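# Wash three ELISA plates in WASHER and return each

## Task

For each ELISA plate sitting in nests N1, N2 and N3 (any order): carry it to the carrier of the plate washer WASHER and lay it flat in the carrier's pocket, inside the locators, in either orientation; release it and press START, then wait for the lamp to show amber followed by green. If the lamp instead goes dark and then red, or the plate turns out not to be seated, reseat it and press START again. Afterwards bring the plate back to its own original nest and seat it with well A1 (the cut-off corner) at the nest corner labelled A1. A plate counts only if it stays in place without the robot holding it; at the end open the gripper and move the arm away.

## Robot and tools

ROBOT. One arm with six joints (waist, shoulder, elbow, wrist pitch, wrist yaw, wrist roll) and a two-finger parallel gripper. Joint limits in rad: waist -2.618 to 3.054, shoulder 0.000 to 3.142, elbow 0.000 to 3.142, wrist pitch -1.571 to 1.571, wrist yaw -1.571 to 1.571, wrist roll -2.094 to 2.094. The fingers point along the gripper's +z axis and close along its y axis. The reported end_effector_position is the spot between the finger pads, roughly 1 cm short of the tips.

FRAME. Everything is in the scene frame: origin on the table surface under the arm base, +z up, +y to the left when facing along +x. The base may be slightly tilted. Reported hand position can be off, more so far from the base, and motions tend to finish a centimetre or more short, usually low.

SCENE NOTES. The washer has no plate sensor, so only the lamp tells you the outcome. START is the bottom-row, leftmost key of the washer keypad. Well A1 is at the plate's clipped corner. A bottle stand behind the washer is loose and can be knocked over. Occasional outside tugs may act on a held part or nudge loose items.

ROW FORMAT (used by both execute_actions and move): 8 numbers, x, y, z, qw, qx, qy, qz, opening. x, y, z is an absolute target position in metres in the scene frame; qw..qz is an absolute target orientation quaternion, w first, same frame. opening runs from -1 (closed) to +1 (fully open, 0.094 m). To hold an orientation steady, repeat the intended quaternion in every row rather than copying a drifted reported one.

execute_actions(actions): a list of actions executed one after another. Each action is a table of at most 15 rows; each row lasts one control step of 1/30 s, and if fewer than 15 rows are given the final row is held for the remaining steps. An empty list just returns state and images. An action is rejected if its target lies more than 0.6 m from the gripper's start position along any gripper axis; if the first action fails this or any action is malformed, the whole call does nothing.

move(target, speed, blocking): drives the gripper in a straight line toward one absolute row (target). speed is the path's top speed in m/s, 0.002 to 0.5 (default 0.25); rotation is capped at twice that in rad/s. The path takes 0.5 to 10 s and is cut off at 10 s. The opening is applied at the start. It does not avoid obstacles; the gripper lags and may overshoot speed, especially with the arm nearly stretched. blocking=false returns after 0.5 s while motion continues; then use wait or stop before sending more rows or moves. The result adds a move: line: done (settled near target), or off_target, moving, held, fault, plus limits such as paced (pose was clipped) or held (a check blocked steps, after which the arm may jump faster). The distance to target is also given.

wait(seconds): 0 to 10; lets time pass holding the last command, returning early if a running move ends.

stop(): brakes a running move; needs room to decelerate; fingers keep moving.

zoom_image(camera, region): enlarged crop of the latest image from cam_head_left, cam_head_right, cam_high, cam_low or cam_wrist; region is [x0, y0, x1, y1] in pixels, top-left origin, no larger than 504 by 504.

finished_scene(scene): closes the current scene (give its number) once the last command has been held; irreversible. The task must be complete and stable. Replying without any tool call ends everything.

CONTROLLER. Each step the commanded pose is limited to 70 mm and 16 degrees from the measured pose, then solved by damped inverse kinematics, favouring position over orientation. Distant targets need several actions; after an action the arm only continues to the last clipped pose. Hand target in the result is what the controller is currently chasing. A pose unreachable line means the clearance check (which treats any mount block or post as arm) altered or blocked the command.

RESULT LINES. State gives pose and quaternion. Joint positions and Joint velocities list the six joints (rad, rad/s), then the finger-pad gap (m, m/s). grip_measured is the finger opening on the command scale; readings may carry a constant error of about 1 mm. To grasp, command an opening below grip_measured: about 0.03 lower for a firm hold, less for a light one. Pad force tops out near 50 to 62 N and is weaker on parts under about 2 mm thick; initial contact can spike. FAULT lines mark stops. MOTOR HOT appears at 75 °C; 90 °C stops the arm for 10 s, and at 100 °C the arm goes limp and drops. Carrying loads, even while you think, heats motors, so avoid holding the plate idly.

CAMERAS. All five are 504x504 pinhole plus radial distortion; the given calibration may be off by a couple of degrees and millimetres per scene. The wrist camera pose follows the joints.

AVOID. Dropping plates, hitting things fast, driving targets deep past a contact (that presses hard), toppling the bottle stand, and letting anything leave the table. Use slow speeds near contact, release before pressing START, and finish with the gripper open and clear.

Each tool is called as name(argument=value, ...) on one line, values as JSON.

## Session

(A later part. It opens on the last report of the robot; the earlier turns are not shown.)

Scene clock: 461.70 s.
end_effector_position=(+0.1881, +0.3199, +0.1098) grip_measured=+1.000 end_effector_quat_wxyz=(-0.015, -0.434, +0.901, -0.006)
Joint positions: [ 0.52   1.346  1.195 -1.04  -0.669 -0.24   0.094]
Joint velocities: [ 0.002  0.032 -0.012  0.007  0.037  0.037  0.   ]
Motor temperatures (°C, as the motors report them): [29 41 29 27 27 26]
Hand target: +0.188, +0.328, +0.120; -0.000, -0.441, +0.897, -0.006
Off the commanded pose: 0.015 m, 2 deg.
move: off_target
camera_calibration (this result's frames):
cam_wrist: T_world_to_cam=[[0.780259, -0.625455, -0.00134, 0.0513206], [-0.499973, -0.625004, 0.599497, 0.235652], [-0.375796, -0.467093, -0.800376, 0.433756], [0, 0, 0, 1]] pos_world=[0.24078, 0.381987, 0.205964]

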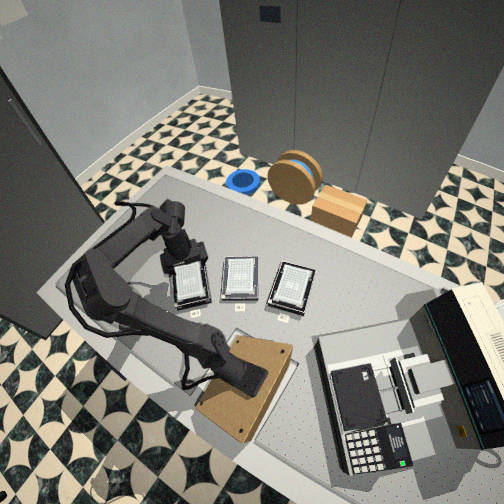

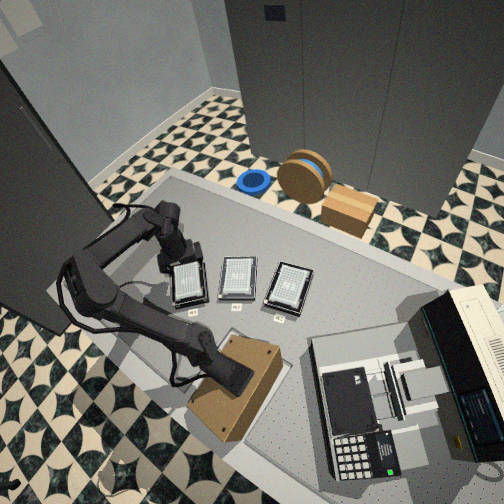

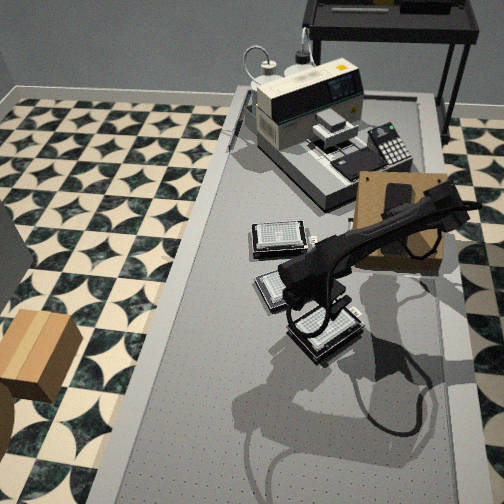

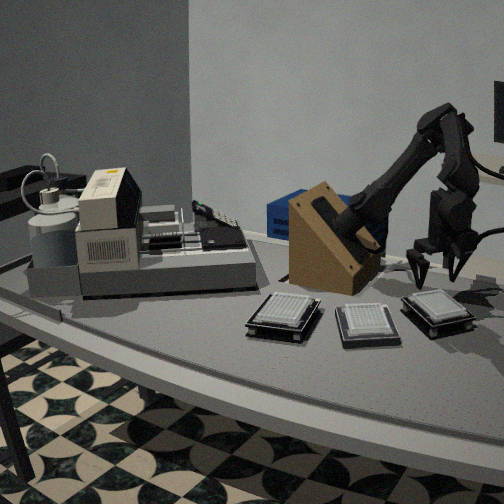

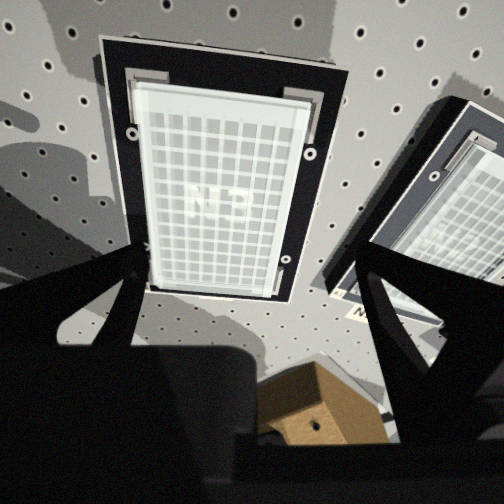

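move(target=[0.170,0.331,0.078,0.004,-0.379,0.9255,0,1], speed=0.03)

Scene clock: 470.87 s.
end_effector_position=(+0.1679, +0.3247, +0.0728) grip_measured=+1.000 end_effector_quat_wxyz=(-0.015, -0.372, +0.928, -0.007)
Joint positions: [ 0.672  1.313  1.071 -0.848 -0.606  0.068  0.094]
Joint velocities: [-0.007 -0.007  0.012 -0.022 -0.007 -0.022  0.   ]
Motor temperatures (°C, as the motors report them): [29 41 30 27 27 26]
Hand target: +0.169, +0.330, +0.078; +0.004, -0.380, +0.925, -0.002
Off the commanded pose: 0.008 m, 3 deg.
move: off_target
camera_calibration (this result's frames):
cam_wrist: T_world_to_cam=[[0.68734, -0.726333, 0.00211674, 0.118219], [-0.581743, -0.548763, 0.600362, 0.23963], [-0.434901, -0.413884, -0.799726, 0.391378], [0, 0, 0, 1]] pos_world=[0.228357, 0.379352, 0.16888]

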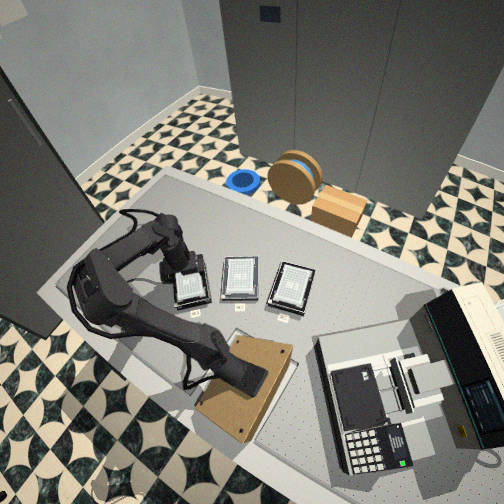

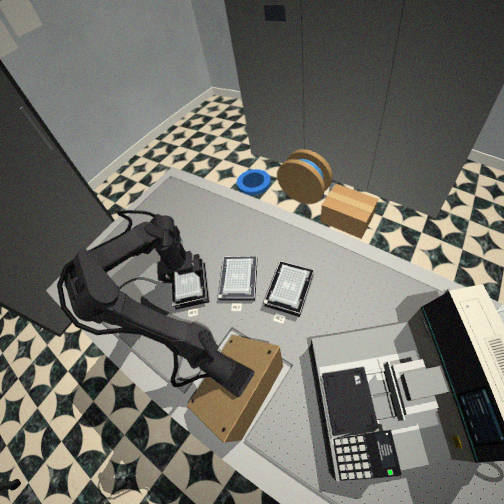

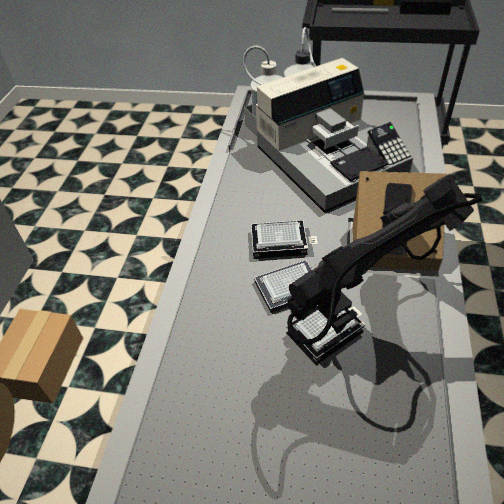

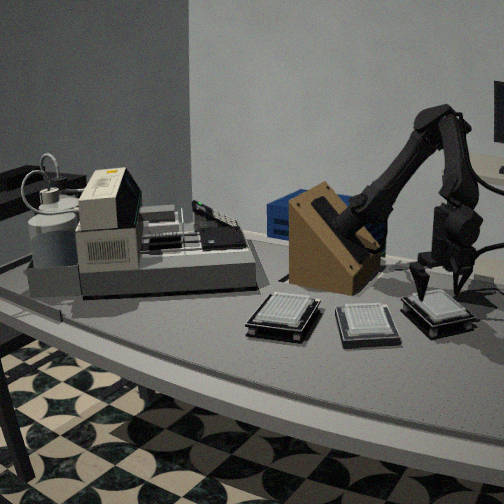

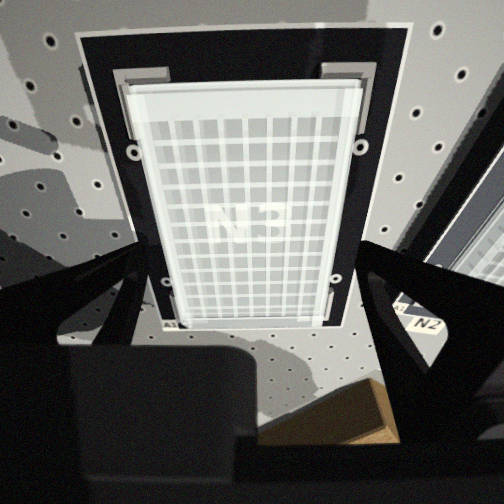

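move(target=[0.172,0.332,0.062,0.012,-0.386,0.9225,0.004,1], speed=0.012)

Scene clock: 476.33 s.
end_effector_position=(+0.1697, +0.3291, +0.0604) grip_measured=+1.000 end_effector_quat_wxyz=(-0.000, -0.381, +0.924, +0.001)
Joint positions: [ 0.706  1.313  1.028 -0.743 -0.59   0.106  0.094]
Joint velocities: [ 0.007 -0.007  0.022  0.022  0.037  0.022  0.   ]
Motor temperatures (°C, as the motors report them): [29 41 30 27 27 26]
Hand target: +0.172, +0.332, +0.062; +0.012, -0.386, +0.922, +0.004
Off the commanded pose: 0.004 m, 2 deg.
move: done
camera_calibration (this result's frames):
cam_wrist: T_world_to_cam=[[0.702295, -0.711884, -0.00156304, 0.113154], [-0.582861, -0.576268, 0.572877, 0.261414], [-0.408723, -0.401418, -0.81964, 0.376771], [0, 0, 0, 1]] pos_world=[0.226895, 0.38244, 0.159235]

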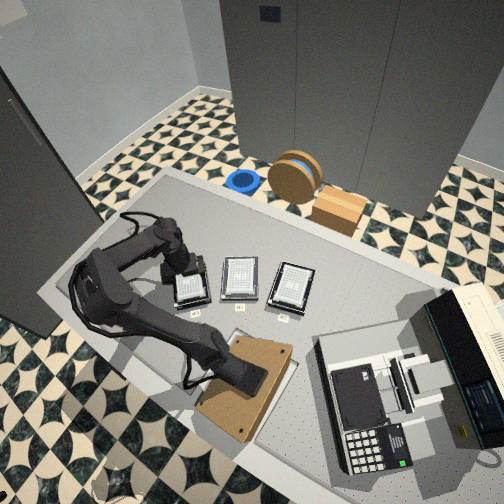

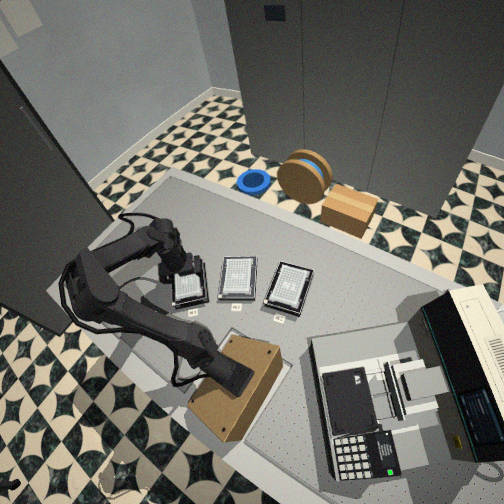

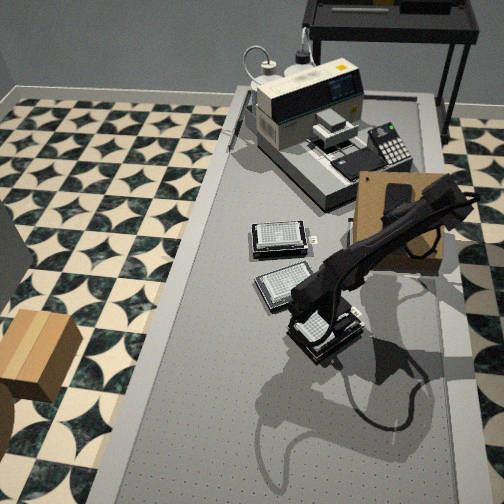

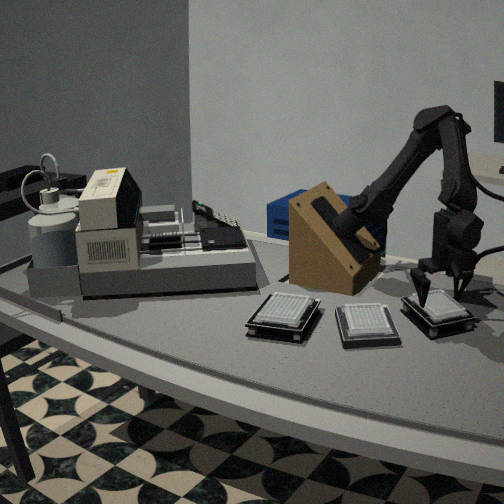

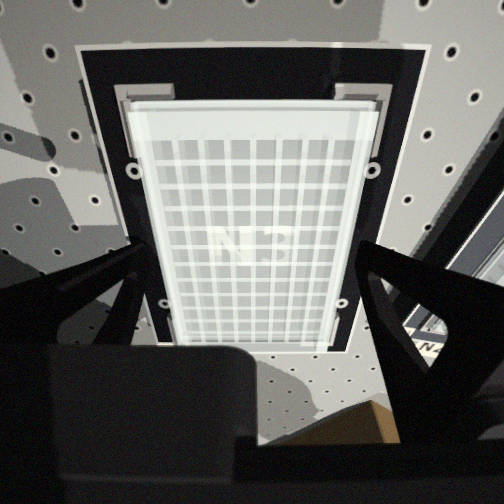

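Matches N2 at 7.5 mm above. Go to z≈0.052.

move(target=[0.173,0.330,0.050,0.006,-0.384,0.9233,0.002,1], speed=0.01)

Scene clock: 480.37 s.
end_effector_position=(+0.1688, +0.3319, +0.0557) grip_measured=+1.000 end_effector_quat_wxyz=(+0.004, -0.386, +0.922, +0.005)
Joint positions: [ 0.724  1.313  1.014 -0.706 -0.583  0.121  0.094]
Joint velocities: [-0.017 -0.012  0.002  0.037  0.007 -0.007  0.   ]
Motor temperatures (°C, as the motors report them): [29 41 29 27 27 26]
Hand target: +0.173, +0.330, +0.050; +0.006, -0.384, +0.923, +0.002
Off the commanded pose: 0.007 m, 0 deg.
move: done
camera_calibration (this result's frames):
cam_wrist: T_world_to_cam=[[0.709865, -0.70432, -0.0049612, 0.112171], [-0.579582, -0.588118, 0.564095, 0.269084], [-0.400221, -0.397556, -0.825695, 0.371255], [0, 0, 0, 1]] pos_world=[0.224914, 0.384852, 0.155311]

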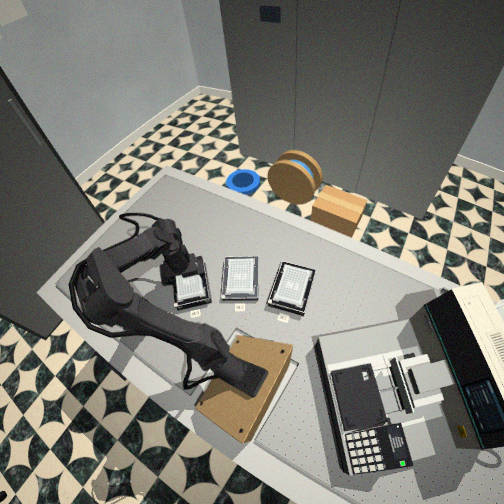

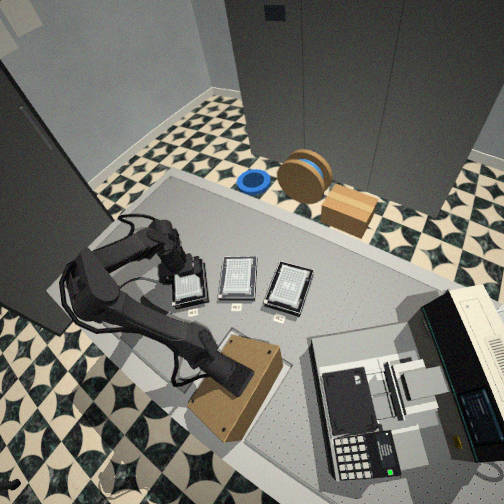

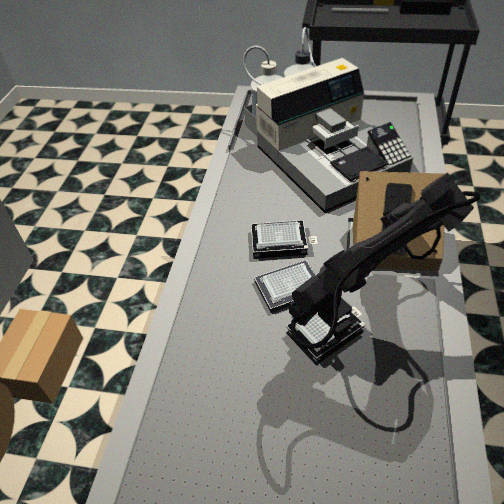

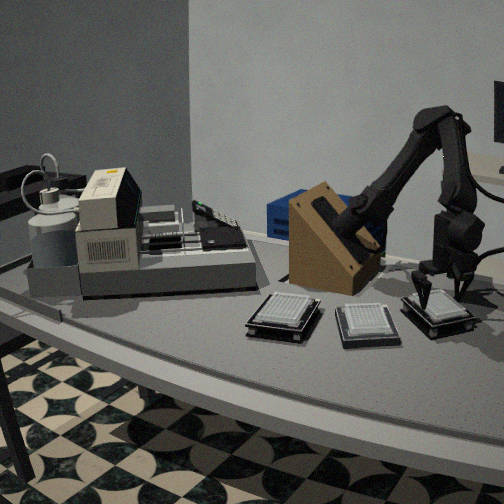

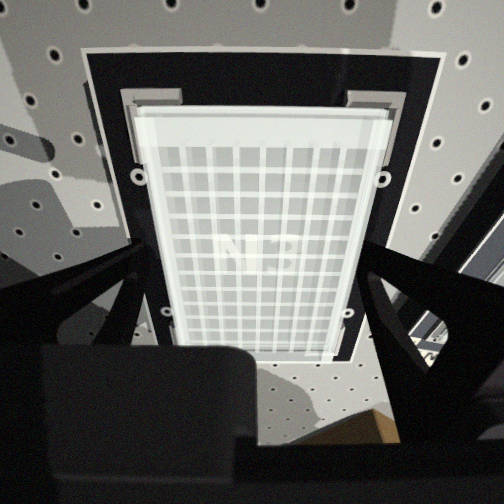

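move(target=[0.176,0.327,0.049,0.0,-0.382,0.924,0.0,1], speed=0.01)

Scene clock: 484.37 s.
end_effector_position=(+0.1703, +0.3284, +0.0506) grip_measured=+1.000 end_effector_quat_wxyz=(-0.003, -0.383, +0.924, +0.001)
Joint positions: [ 0.724  1.334  1.014 -0.703 -0.582  0.118  0.094]
Joint velocities: [-0.012 -0.012  0.007 -0.037 -0.037 -0.081  0.   ]
Motor temperatures (°C, as the motors report them): [29 40 29 27 27 26]
Hand target: +0.176, +0.327, +0.049; -0.000, -0.382, +0.924, +0.000
Off the commanded pose: 0.006 m, 0 deg.
move: done
camera_calibration (this result's frames):
cam_wrist: T_world_to_cam=[[0.704769, -0.709432, -0.00268521, 0.11099], [-0.578427, -0.576808, 0.576815, 0.266204], [-0.41076, -0.404968, -0.816871, 0.370024], [0, 0, 0, 1]] pos_world=[0.227748, 0.382136, 0.14901]

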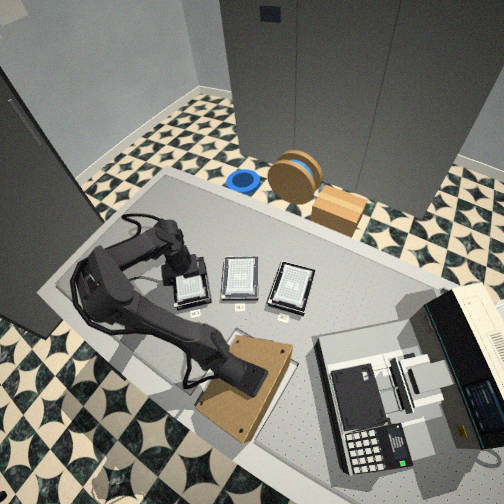

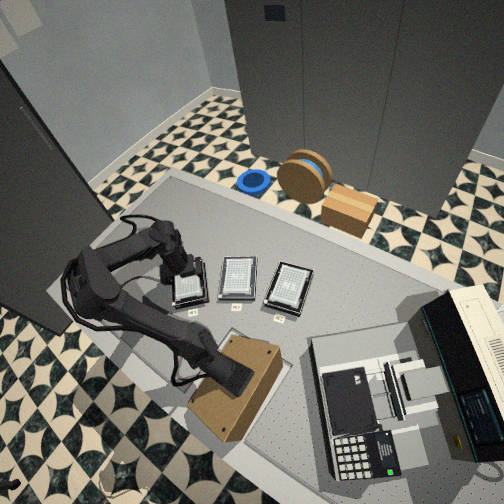

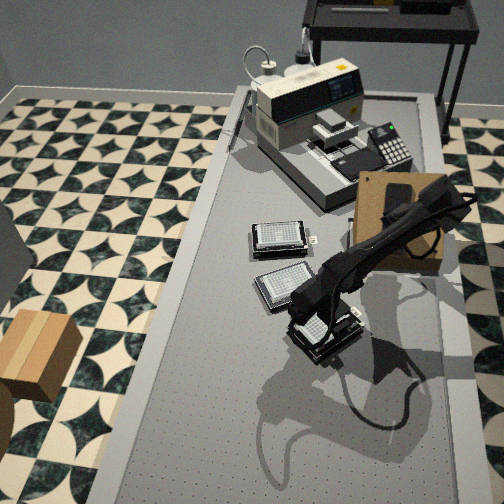

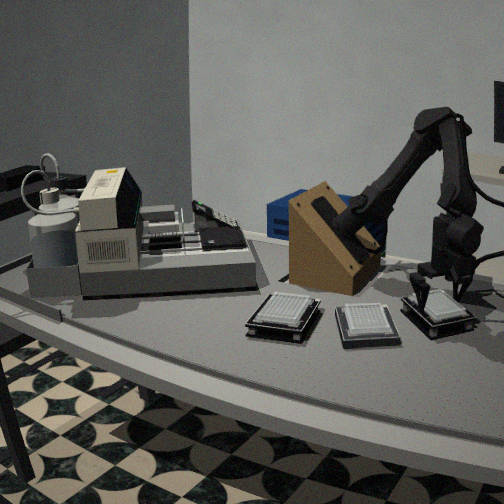

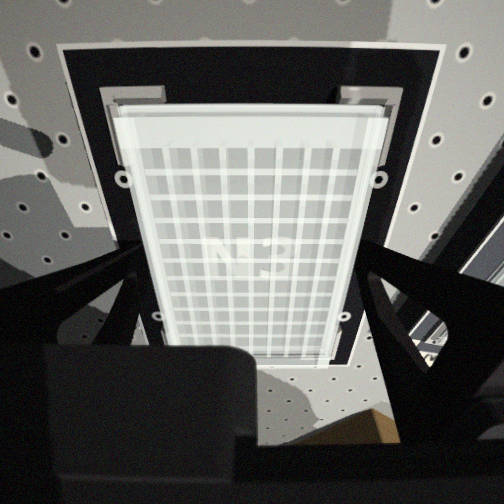

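execute_actions(actions=[[[0.1703,0.3284,0.0506,0,-0.383,0.924,0,0.74]],[[0.1703,0.3284,0.0506,0,-0.383,0.924,0,0.74]]])

move(target=[0.172,0.331,0.11,0,-0.383,0.924,0,0.74], speed=0.03)

move(target=[0.30,0.19,0.18,0,-0.27,0.963,0,0.74], speed=0.12)

move(target=[0.335,0.02,0.20,0,-0.2,0.98,0,0.74], speed=0.15)

move(target=[0.28,-0.19,0.19,0,-0.2,0.98,0,0.74], speed=0.15)

move(target=[0.110,-0.286,0.17,0,-0.341,0.94,0,0.74], speed=0.12)

move(target=[0.113,-0.2845,0.108,0.006,-0.341,0.94,0,0.74], speed=0.018)

Scene clock: 493.70 s.
end_effector_position=(+0.1704, +0.3283, +0.0506) grip_measured=+0.772 end_effector_quat_wxyz=(-0.003, -0.383, +0.924, +0.001)
Joint positions: [ 0.724  1.334  1.014 -0.703 -0.581  0.118  0.083]
Joint velocities: [ 0.002 -0.022 -0.012  0.022 -0.037 -0.081 -0.   ]
Motor temperatures (°C, as the motors report them): [29 40 29 27 27 26]
Hand target: +0.170, +0.328, +0.051; -0.000, -0.383, +0.924, -0.000
Off the commanded pose: 0.000 m, 0 deg.
camera_calibration (this result's frames):
cam_wrist: T_world_to_cam=[[0.704772, -0.709431, -0.00192792, 0.110816], [-0.578771, -0.576537, 0.57674, 0.266191], [-0.410269, -0.405355, -0.816925, 0.37008], [0, 0, 0, 1]] pos_world=[0.227796, 0.382099, 0.149018]

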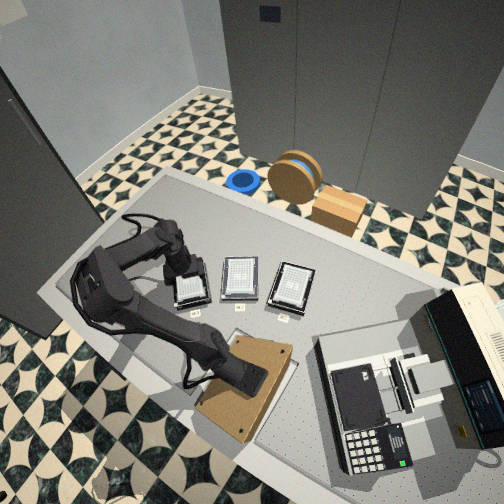

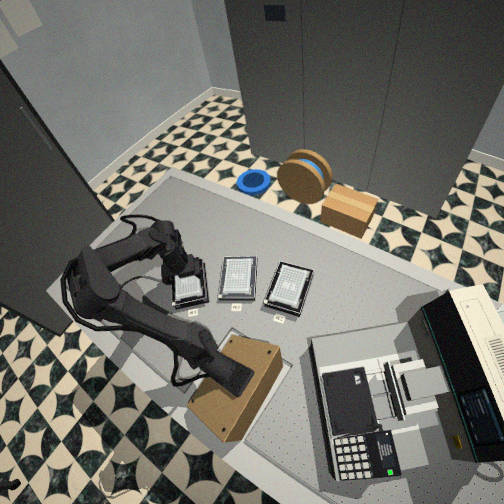

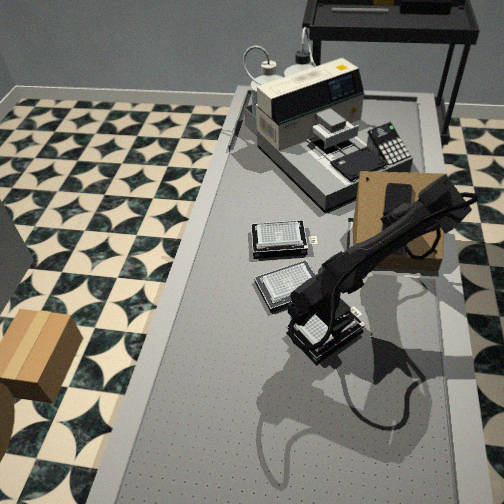

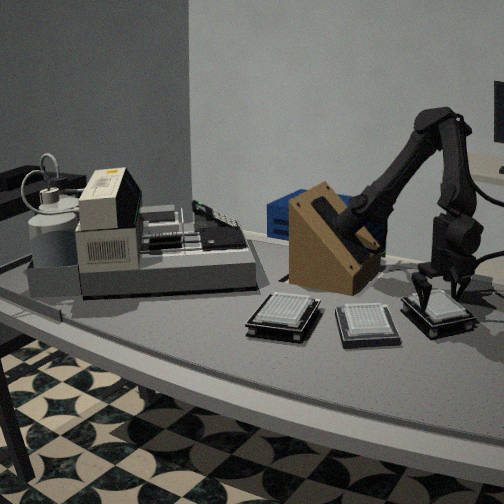

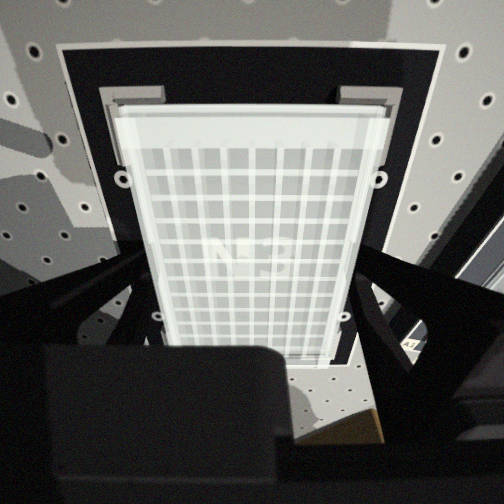

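Scene clock: 496.10 s.
end_effector_position=(+0.1698, +0.3227, +0.0951) grip_measured=+0.772 end_effector_quat_wxyz=(-0.022, -0.374, +0.927, -0.006)
Joint positions: [ 0.603  1.305  1.131 -0.972 -0.643 -0.022  0.083]
Joint velocities: [-0.017  0.007 -0.012 -0.066 -0.037 -0.022  0.001]
Motor temperatures (°C, as the motors report them): [29 40 30 27 27 26]
Hand target: +0.173, +0.332, +0.110; -0.000, -0.382, +0.924, +0.002
Off the commanded pose: 0.017 m, 3 deg.
move: off_target
camera_calibration (this result's frames):
cam_wrist: T_world_to_cam=[[0.691224, -0.722628, -0.00422013, 0.114136], [-0.571525, -0.550242, 0.608764, 0.224147], [-0.442232, -0.41838, -0.79334, 0.411288], [0, 0, 0, 1]] pos_world=[0.231097, 0.377888, 0.190321]

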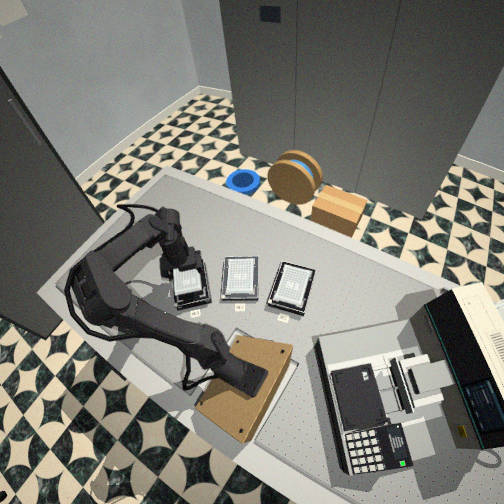

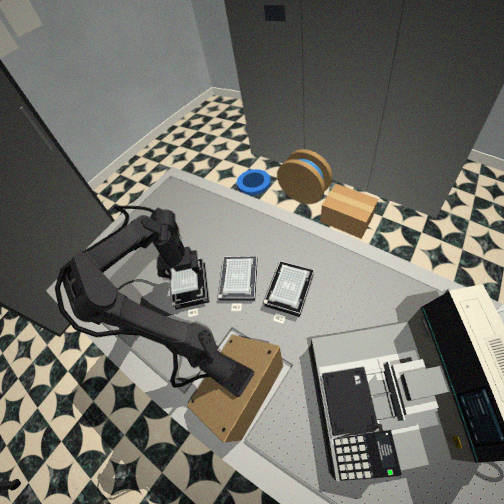

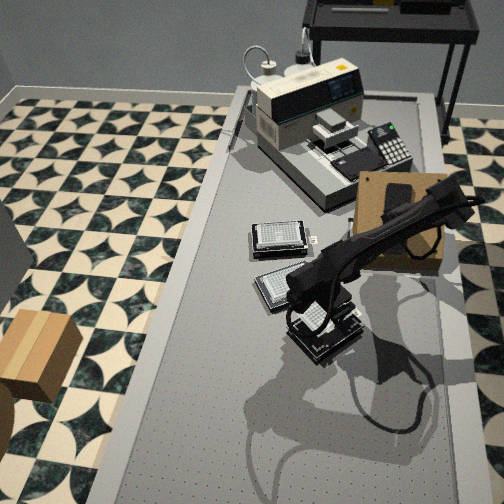

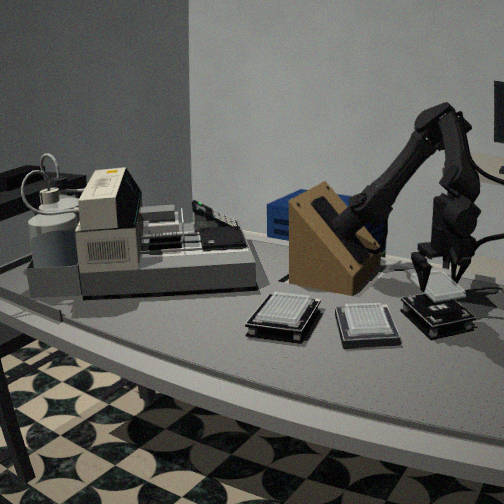

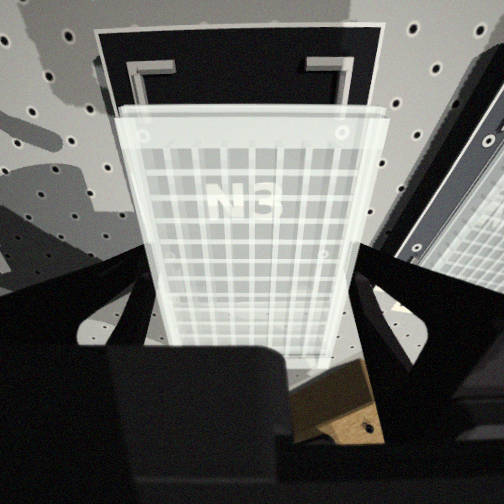

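Scene clock: 498.30 s.
end_effector_position=(+0.2952, +0.1917, +0.1701) grip_measured=+0.772 end_effector_quat_wxyz=(-0.012, -0.270, +0.963, +0.007)
Joint positions: [-0.061  1.77   1.412 -1.355 -0.775 -0.661  0.083]
Joint velocities: [ 0.012  0.002  0.002  0.022 -0.051 -0.007  0.   ]
Motor temperatures (°C, as the motors report them): [29 40 30 27 27 26]
Hand target: +0.300, +0.193, +0.179; -0.000, -0.268, +0.963, +0.010
Off the commanded pose: 0.011 m, 2 deg.
move: off_target
camera_calibration (this result's frames):
cam_wrist: T_world_to_cam=[[0.515799, -0.856521, -0.0179884, 0.0128985], [-0.687302, -0.426247, 0.588158, 0.191992], [-0.511437, -0.291008, -0.808546, 0.470108], [0, 0, 0, 1]] pos_world=[0.365734, 0.229689, 0.267415]

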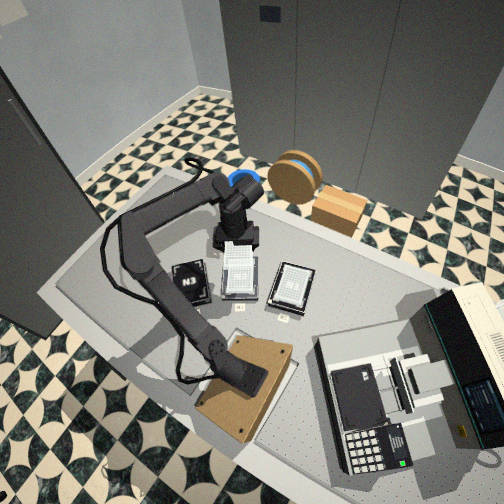

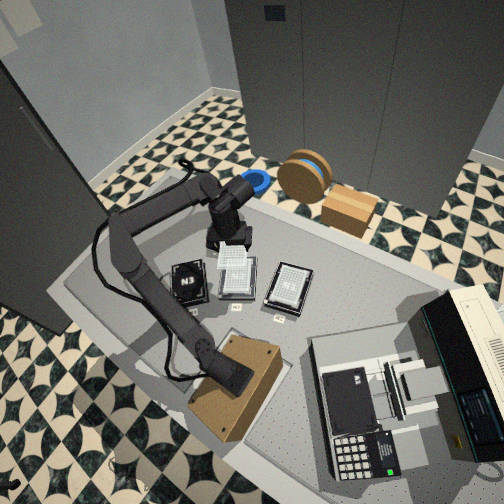

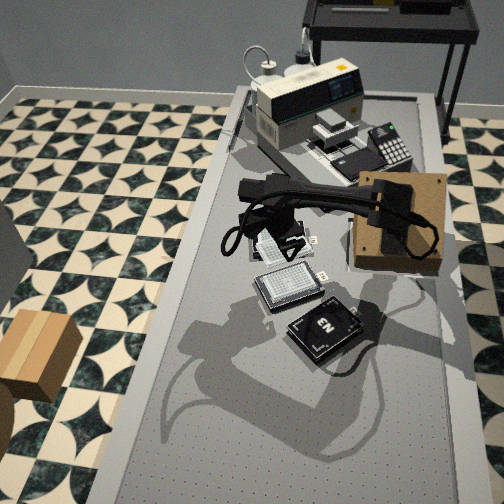

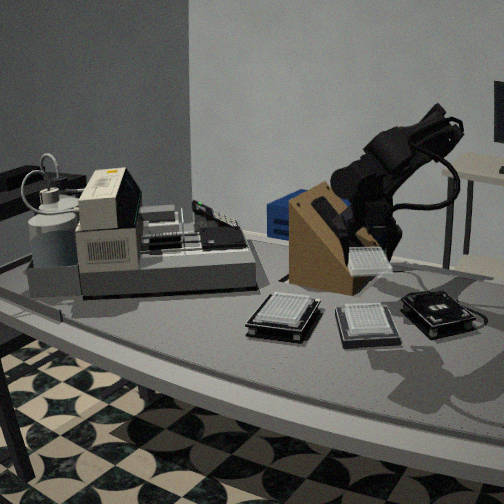

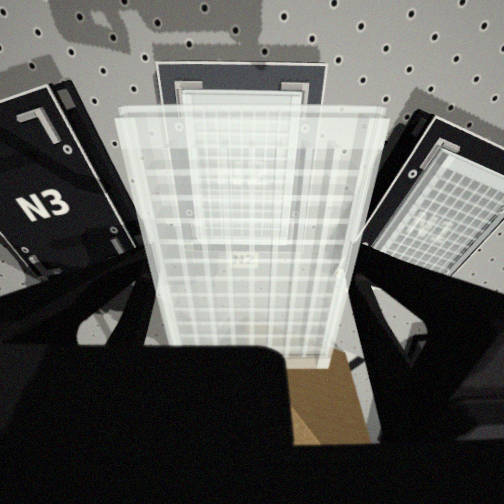

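Scene clock: 499.87 s.
end_effector_position=(+0.3316, +0.0238, +0.1881) grip_measured=+0.772 end_effector_quat_wxyz=(-0.009, -0.201, +0.980, +0.008)
Joint positions: [-0.417  2.191  1.549 -1.373 -0.677 -0.974  0.083]
Joint velocities: [ 0.017 -0.012 -0.007 -0.037 -0.051 -0.051 -0.001]
Motor temperatures (°C, as the motors report them): [29 40 30 27 27 26]
Hand target: +0.335, +0.022, +0.199; +0.002, -0.201, +0.980, +0.005
Off the commanded pose: 0.013 m, 1 deg.
move: off_target
camera_calibration (this result's frames):
cam_wrist: T_world_to_cam=[[0.390076, -0.920615, -0.0175792, -0.106202], [-0.742964, -0.325966, 0.584595, 0.151679], [-0.543917, -0.214976, -0.811135, 0.463823], [0, 0, 0, 1]] pos_world=[0.4064, 0.0513819, 0.285686]

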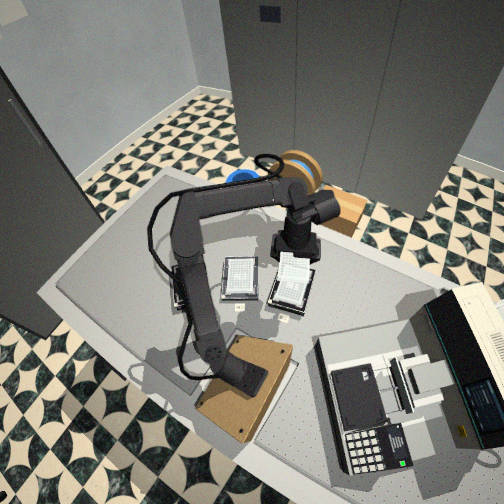

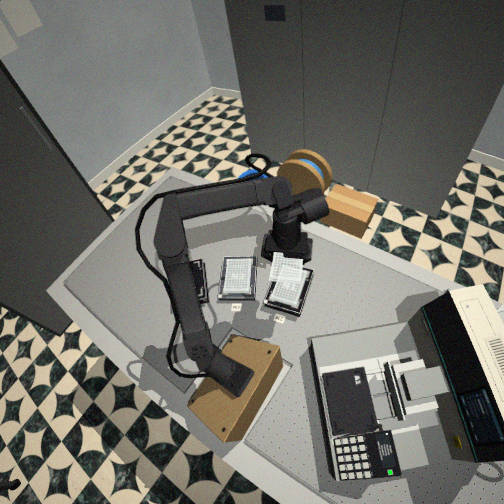

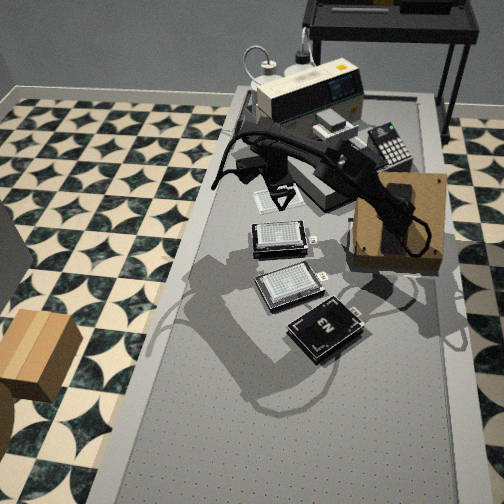

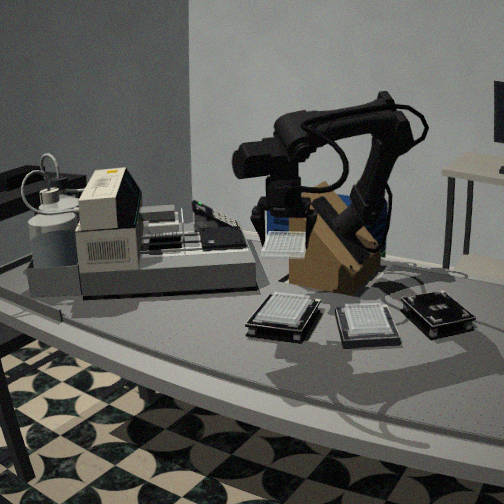

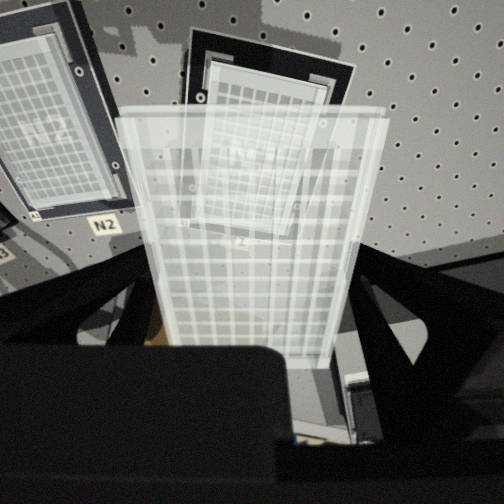

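Scene clock: 501.83 s.
end_effector_position=(+0.2769, -0.1821, +0.1785) grip_measured=+0.772 end_effector_quat_wxyz=(-0.009, -0.198, +0.980, +0.015)
Joint positions: [-0.806  2.682  1.755 -1.319 -0.475 -1.368  0.083]
Joint velocities: [-0.012  0.007 -0.007 -0.037  0.022 -0.051 -0.001]
Motor temperatures (°C, as the motors report them): [29 40 30 27 27 26]
Hand target: +0.281, -0.187, +0.189; +0.003, -0.202, +0.979, +0.004
Off the commanded pose: 0.014 m, 2 deg.
move: off_target
camera_calibration (this result's frames):
cam_wrist: T_world_to_cam=[[0.384479, -0.922602, -0.0313364, -0.270952], [-0.743171, -0.329484, 0.582355, 0.0493431], [-0.547606, -0.200615, -0.812331, 0.385881], [0, 0, 0, 1]] pos_world=[0.352156, -0.156309, 0.276237]

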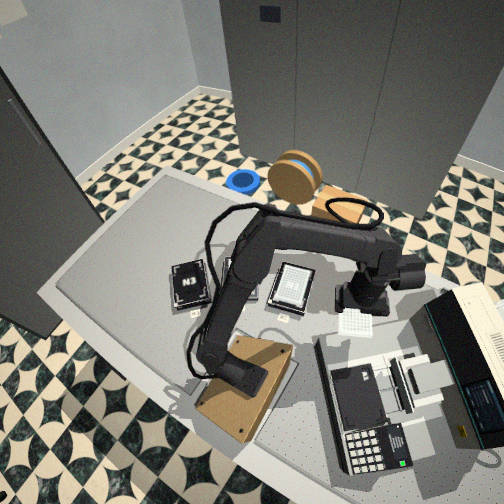

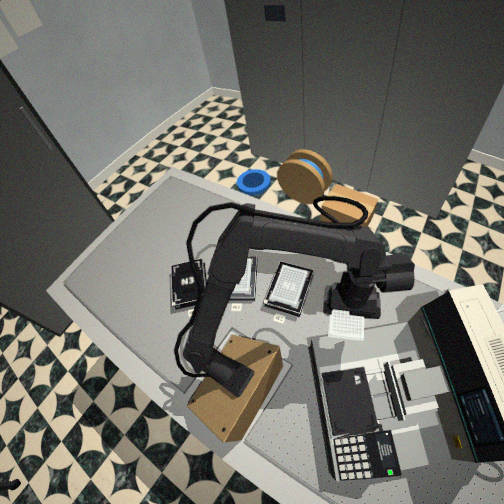

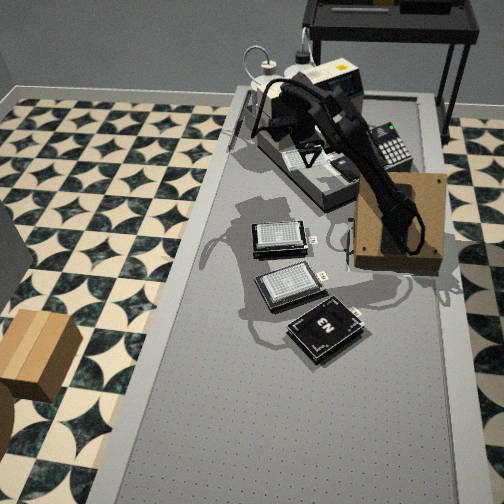

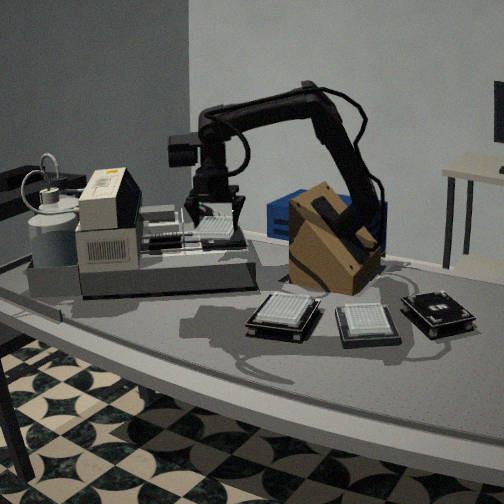

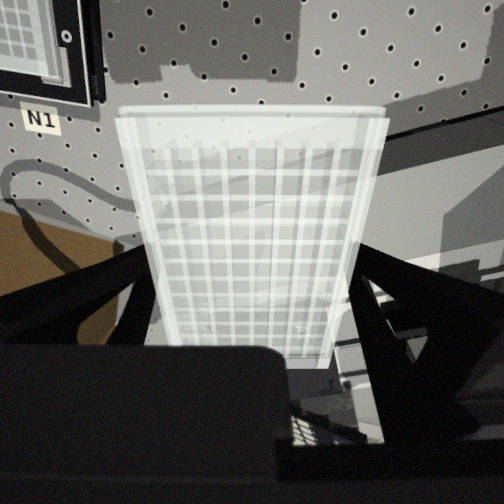

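Scene clock: 503.97 s.
end_effector_position=(+0.1101, -0.2727, +0.1623) grip_measured=+0.772 end_effector_quat_wxyz=(+0.004, -0.339, +0.940, +0.023)
Joint positions: [-1.267  2.814  1.629 -1.193 -0.182 -2.025  0.083]
Joint velocities: [-0.012  0.012 -0.002  0.022 -0.007 -0.037  0.001]
Motor temperatures (°C, as the motors report them): [29 40 30 27 27 26]
Hand target: +0.113, -0.284, +0.171; +0.005, -0.345, +0.939, +0.002
Off the commanded pose: 0.015 m, 3 deg.
move: off_target
camera_calibration (this result's frames):
cam_wrist: T_world_to_cam=[[0.635048, -0.771442, -0.0398847, -0.275937], [-0.628265, -0.545848, 0.554376, -0.162257], [-0.44944, -0.326997, -0.83131, 0.221], [0, 0, 0, 1]] pos_world=[0.17262, -0.229171, 0.262666]

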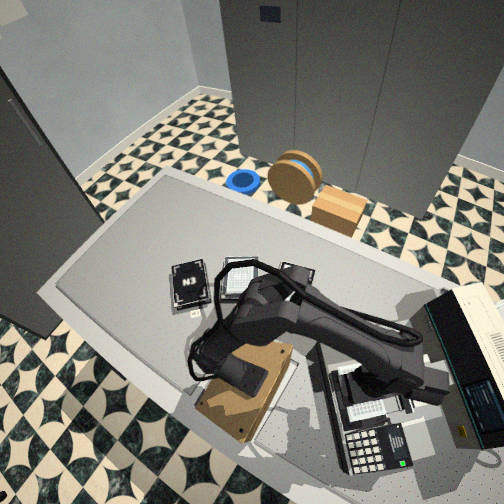

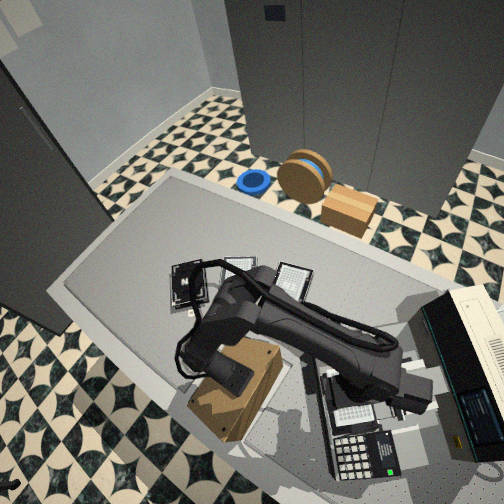

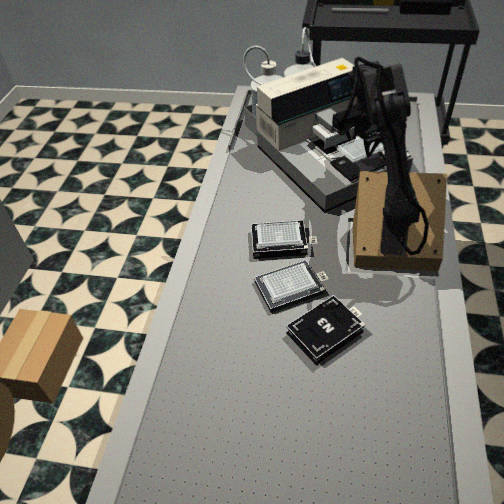

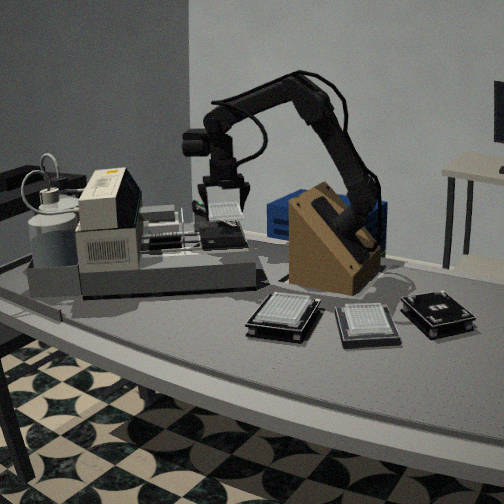

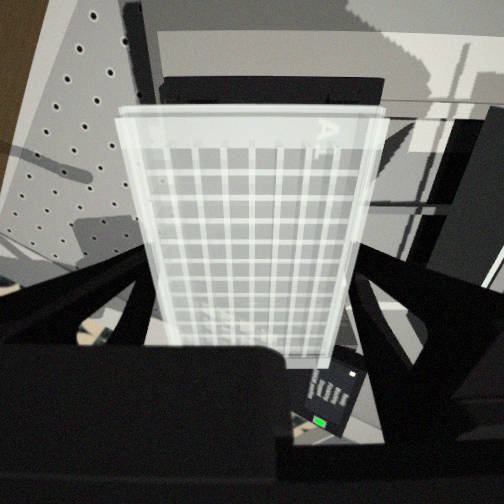

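Scene clock: 507.30 s.
end_effector_position=(+0.1084, -0.2842, +0.1106) grip_measured=+0.772 end_effector_quat_wxyz=(-0.001, -0.342, +0.940, +0.001)
Joint positions: [-1.25   2.867  1.499 -0.963 -0.189 -2.01   0.083]
Joint velocities: [ 0.012 -0.012  0.012 -0.022 -0.022  0.007  0.001]
Motor temperatures (°C, as the motors report them): [29 41 30 27 27 26]
Hand target: +0.112, -0.283, +0.108; +0.006, -0.341, +0.940, +0.000
Off the commanded pose: 0.005 m, 1 deg.
move: done
camera_calibration (this result's frames):
cam_wrist: T_world_to_cam=[[0.639754, -0.768576, -0.00211954, -0.289646], [-0.62874, -0.524939, 0.573694, -0.137075], [-0.442041, -0.365691, -0.819067, 0.160349], [0, 0, 0, 1]] pos_world=[0.169999, -0.235933, 0.209362]

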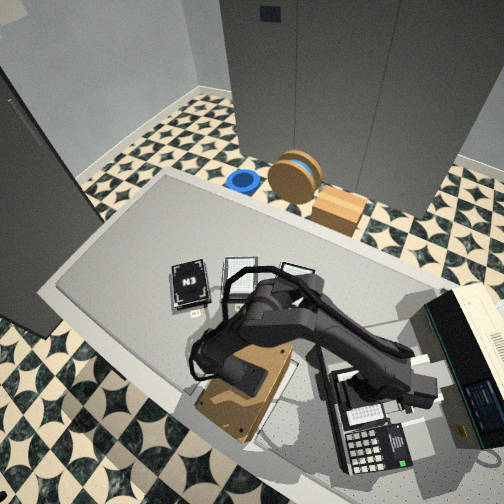

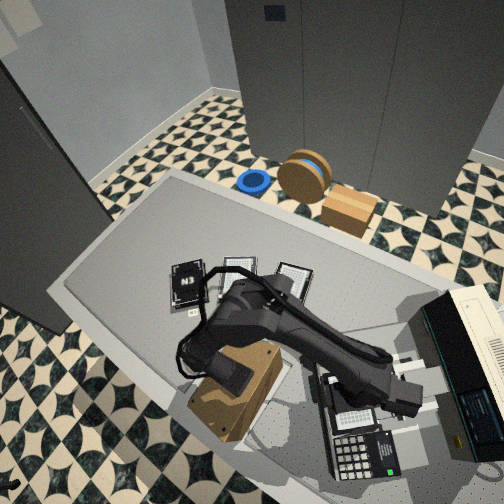

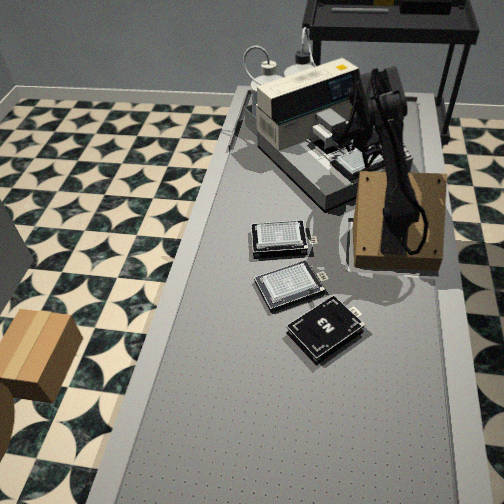

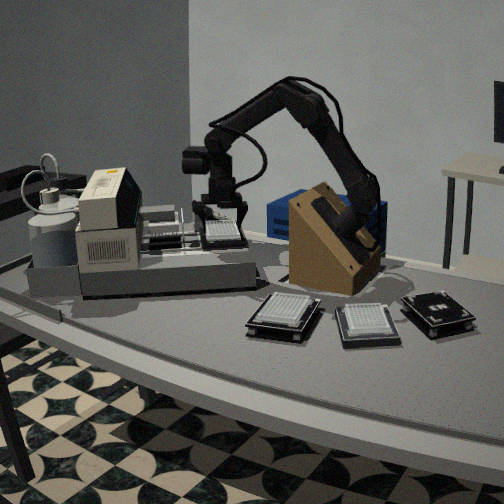

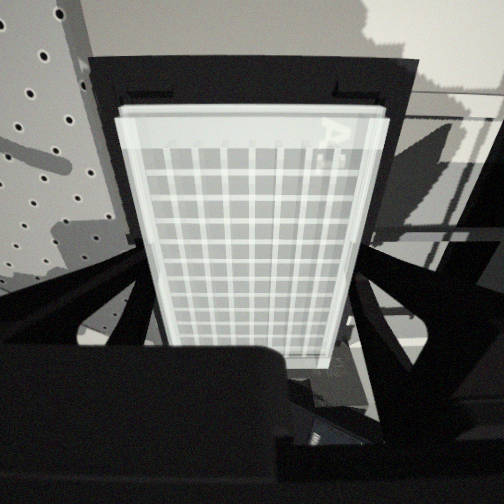

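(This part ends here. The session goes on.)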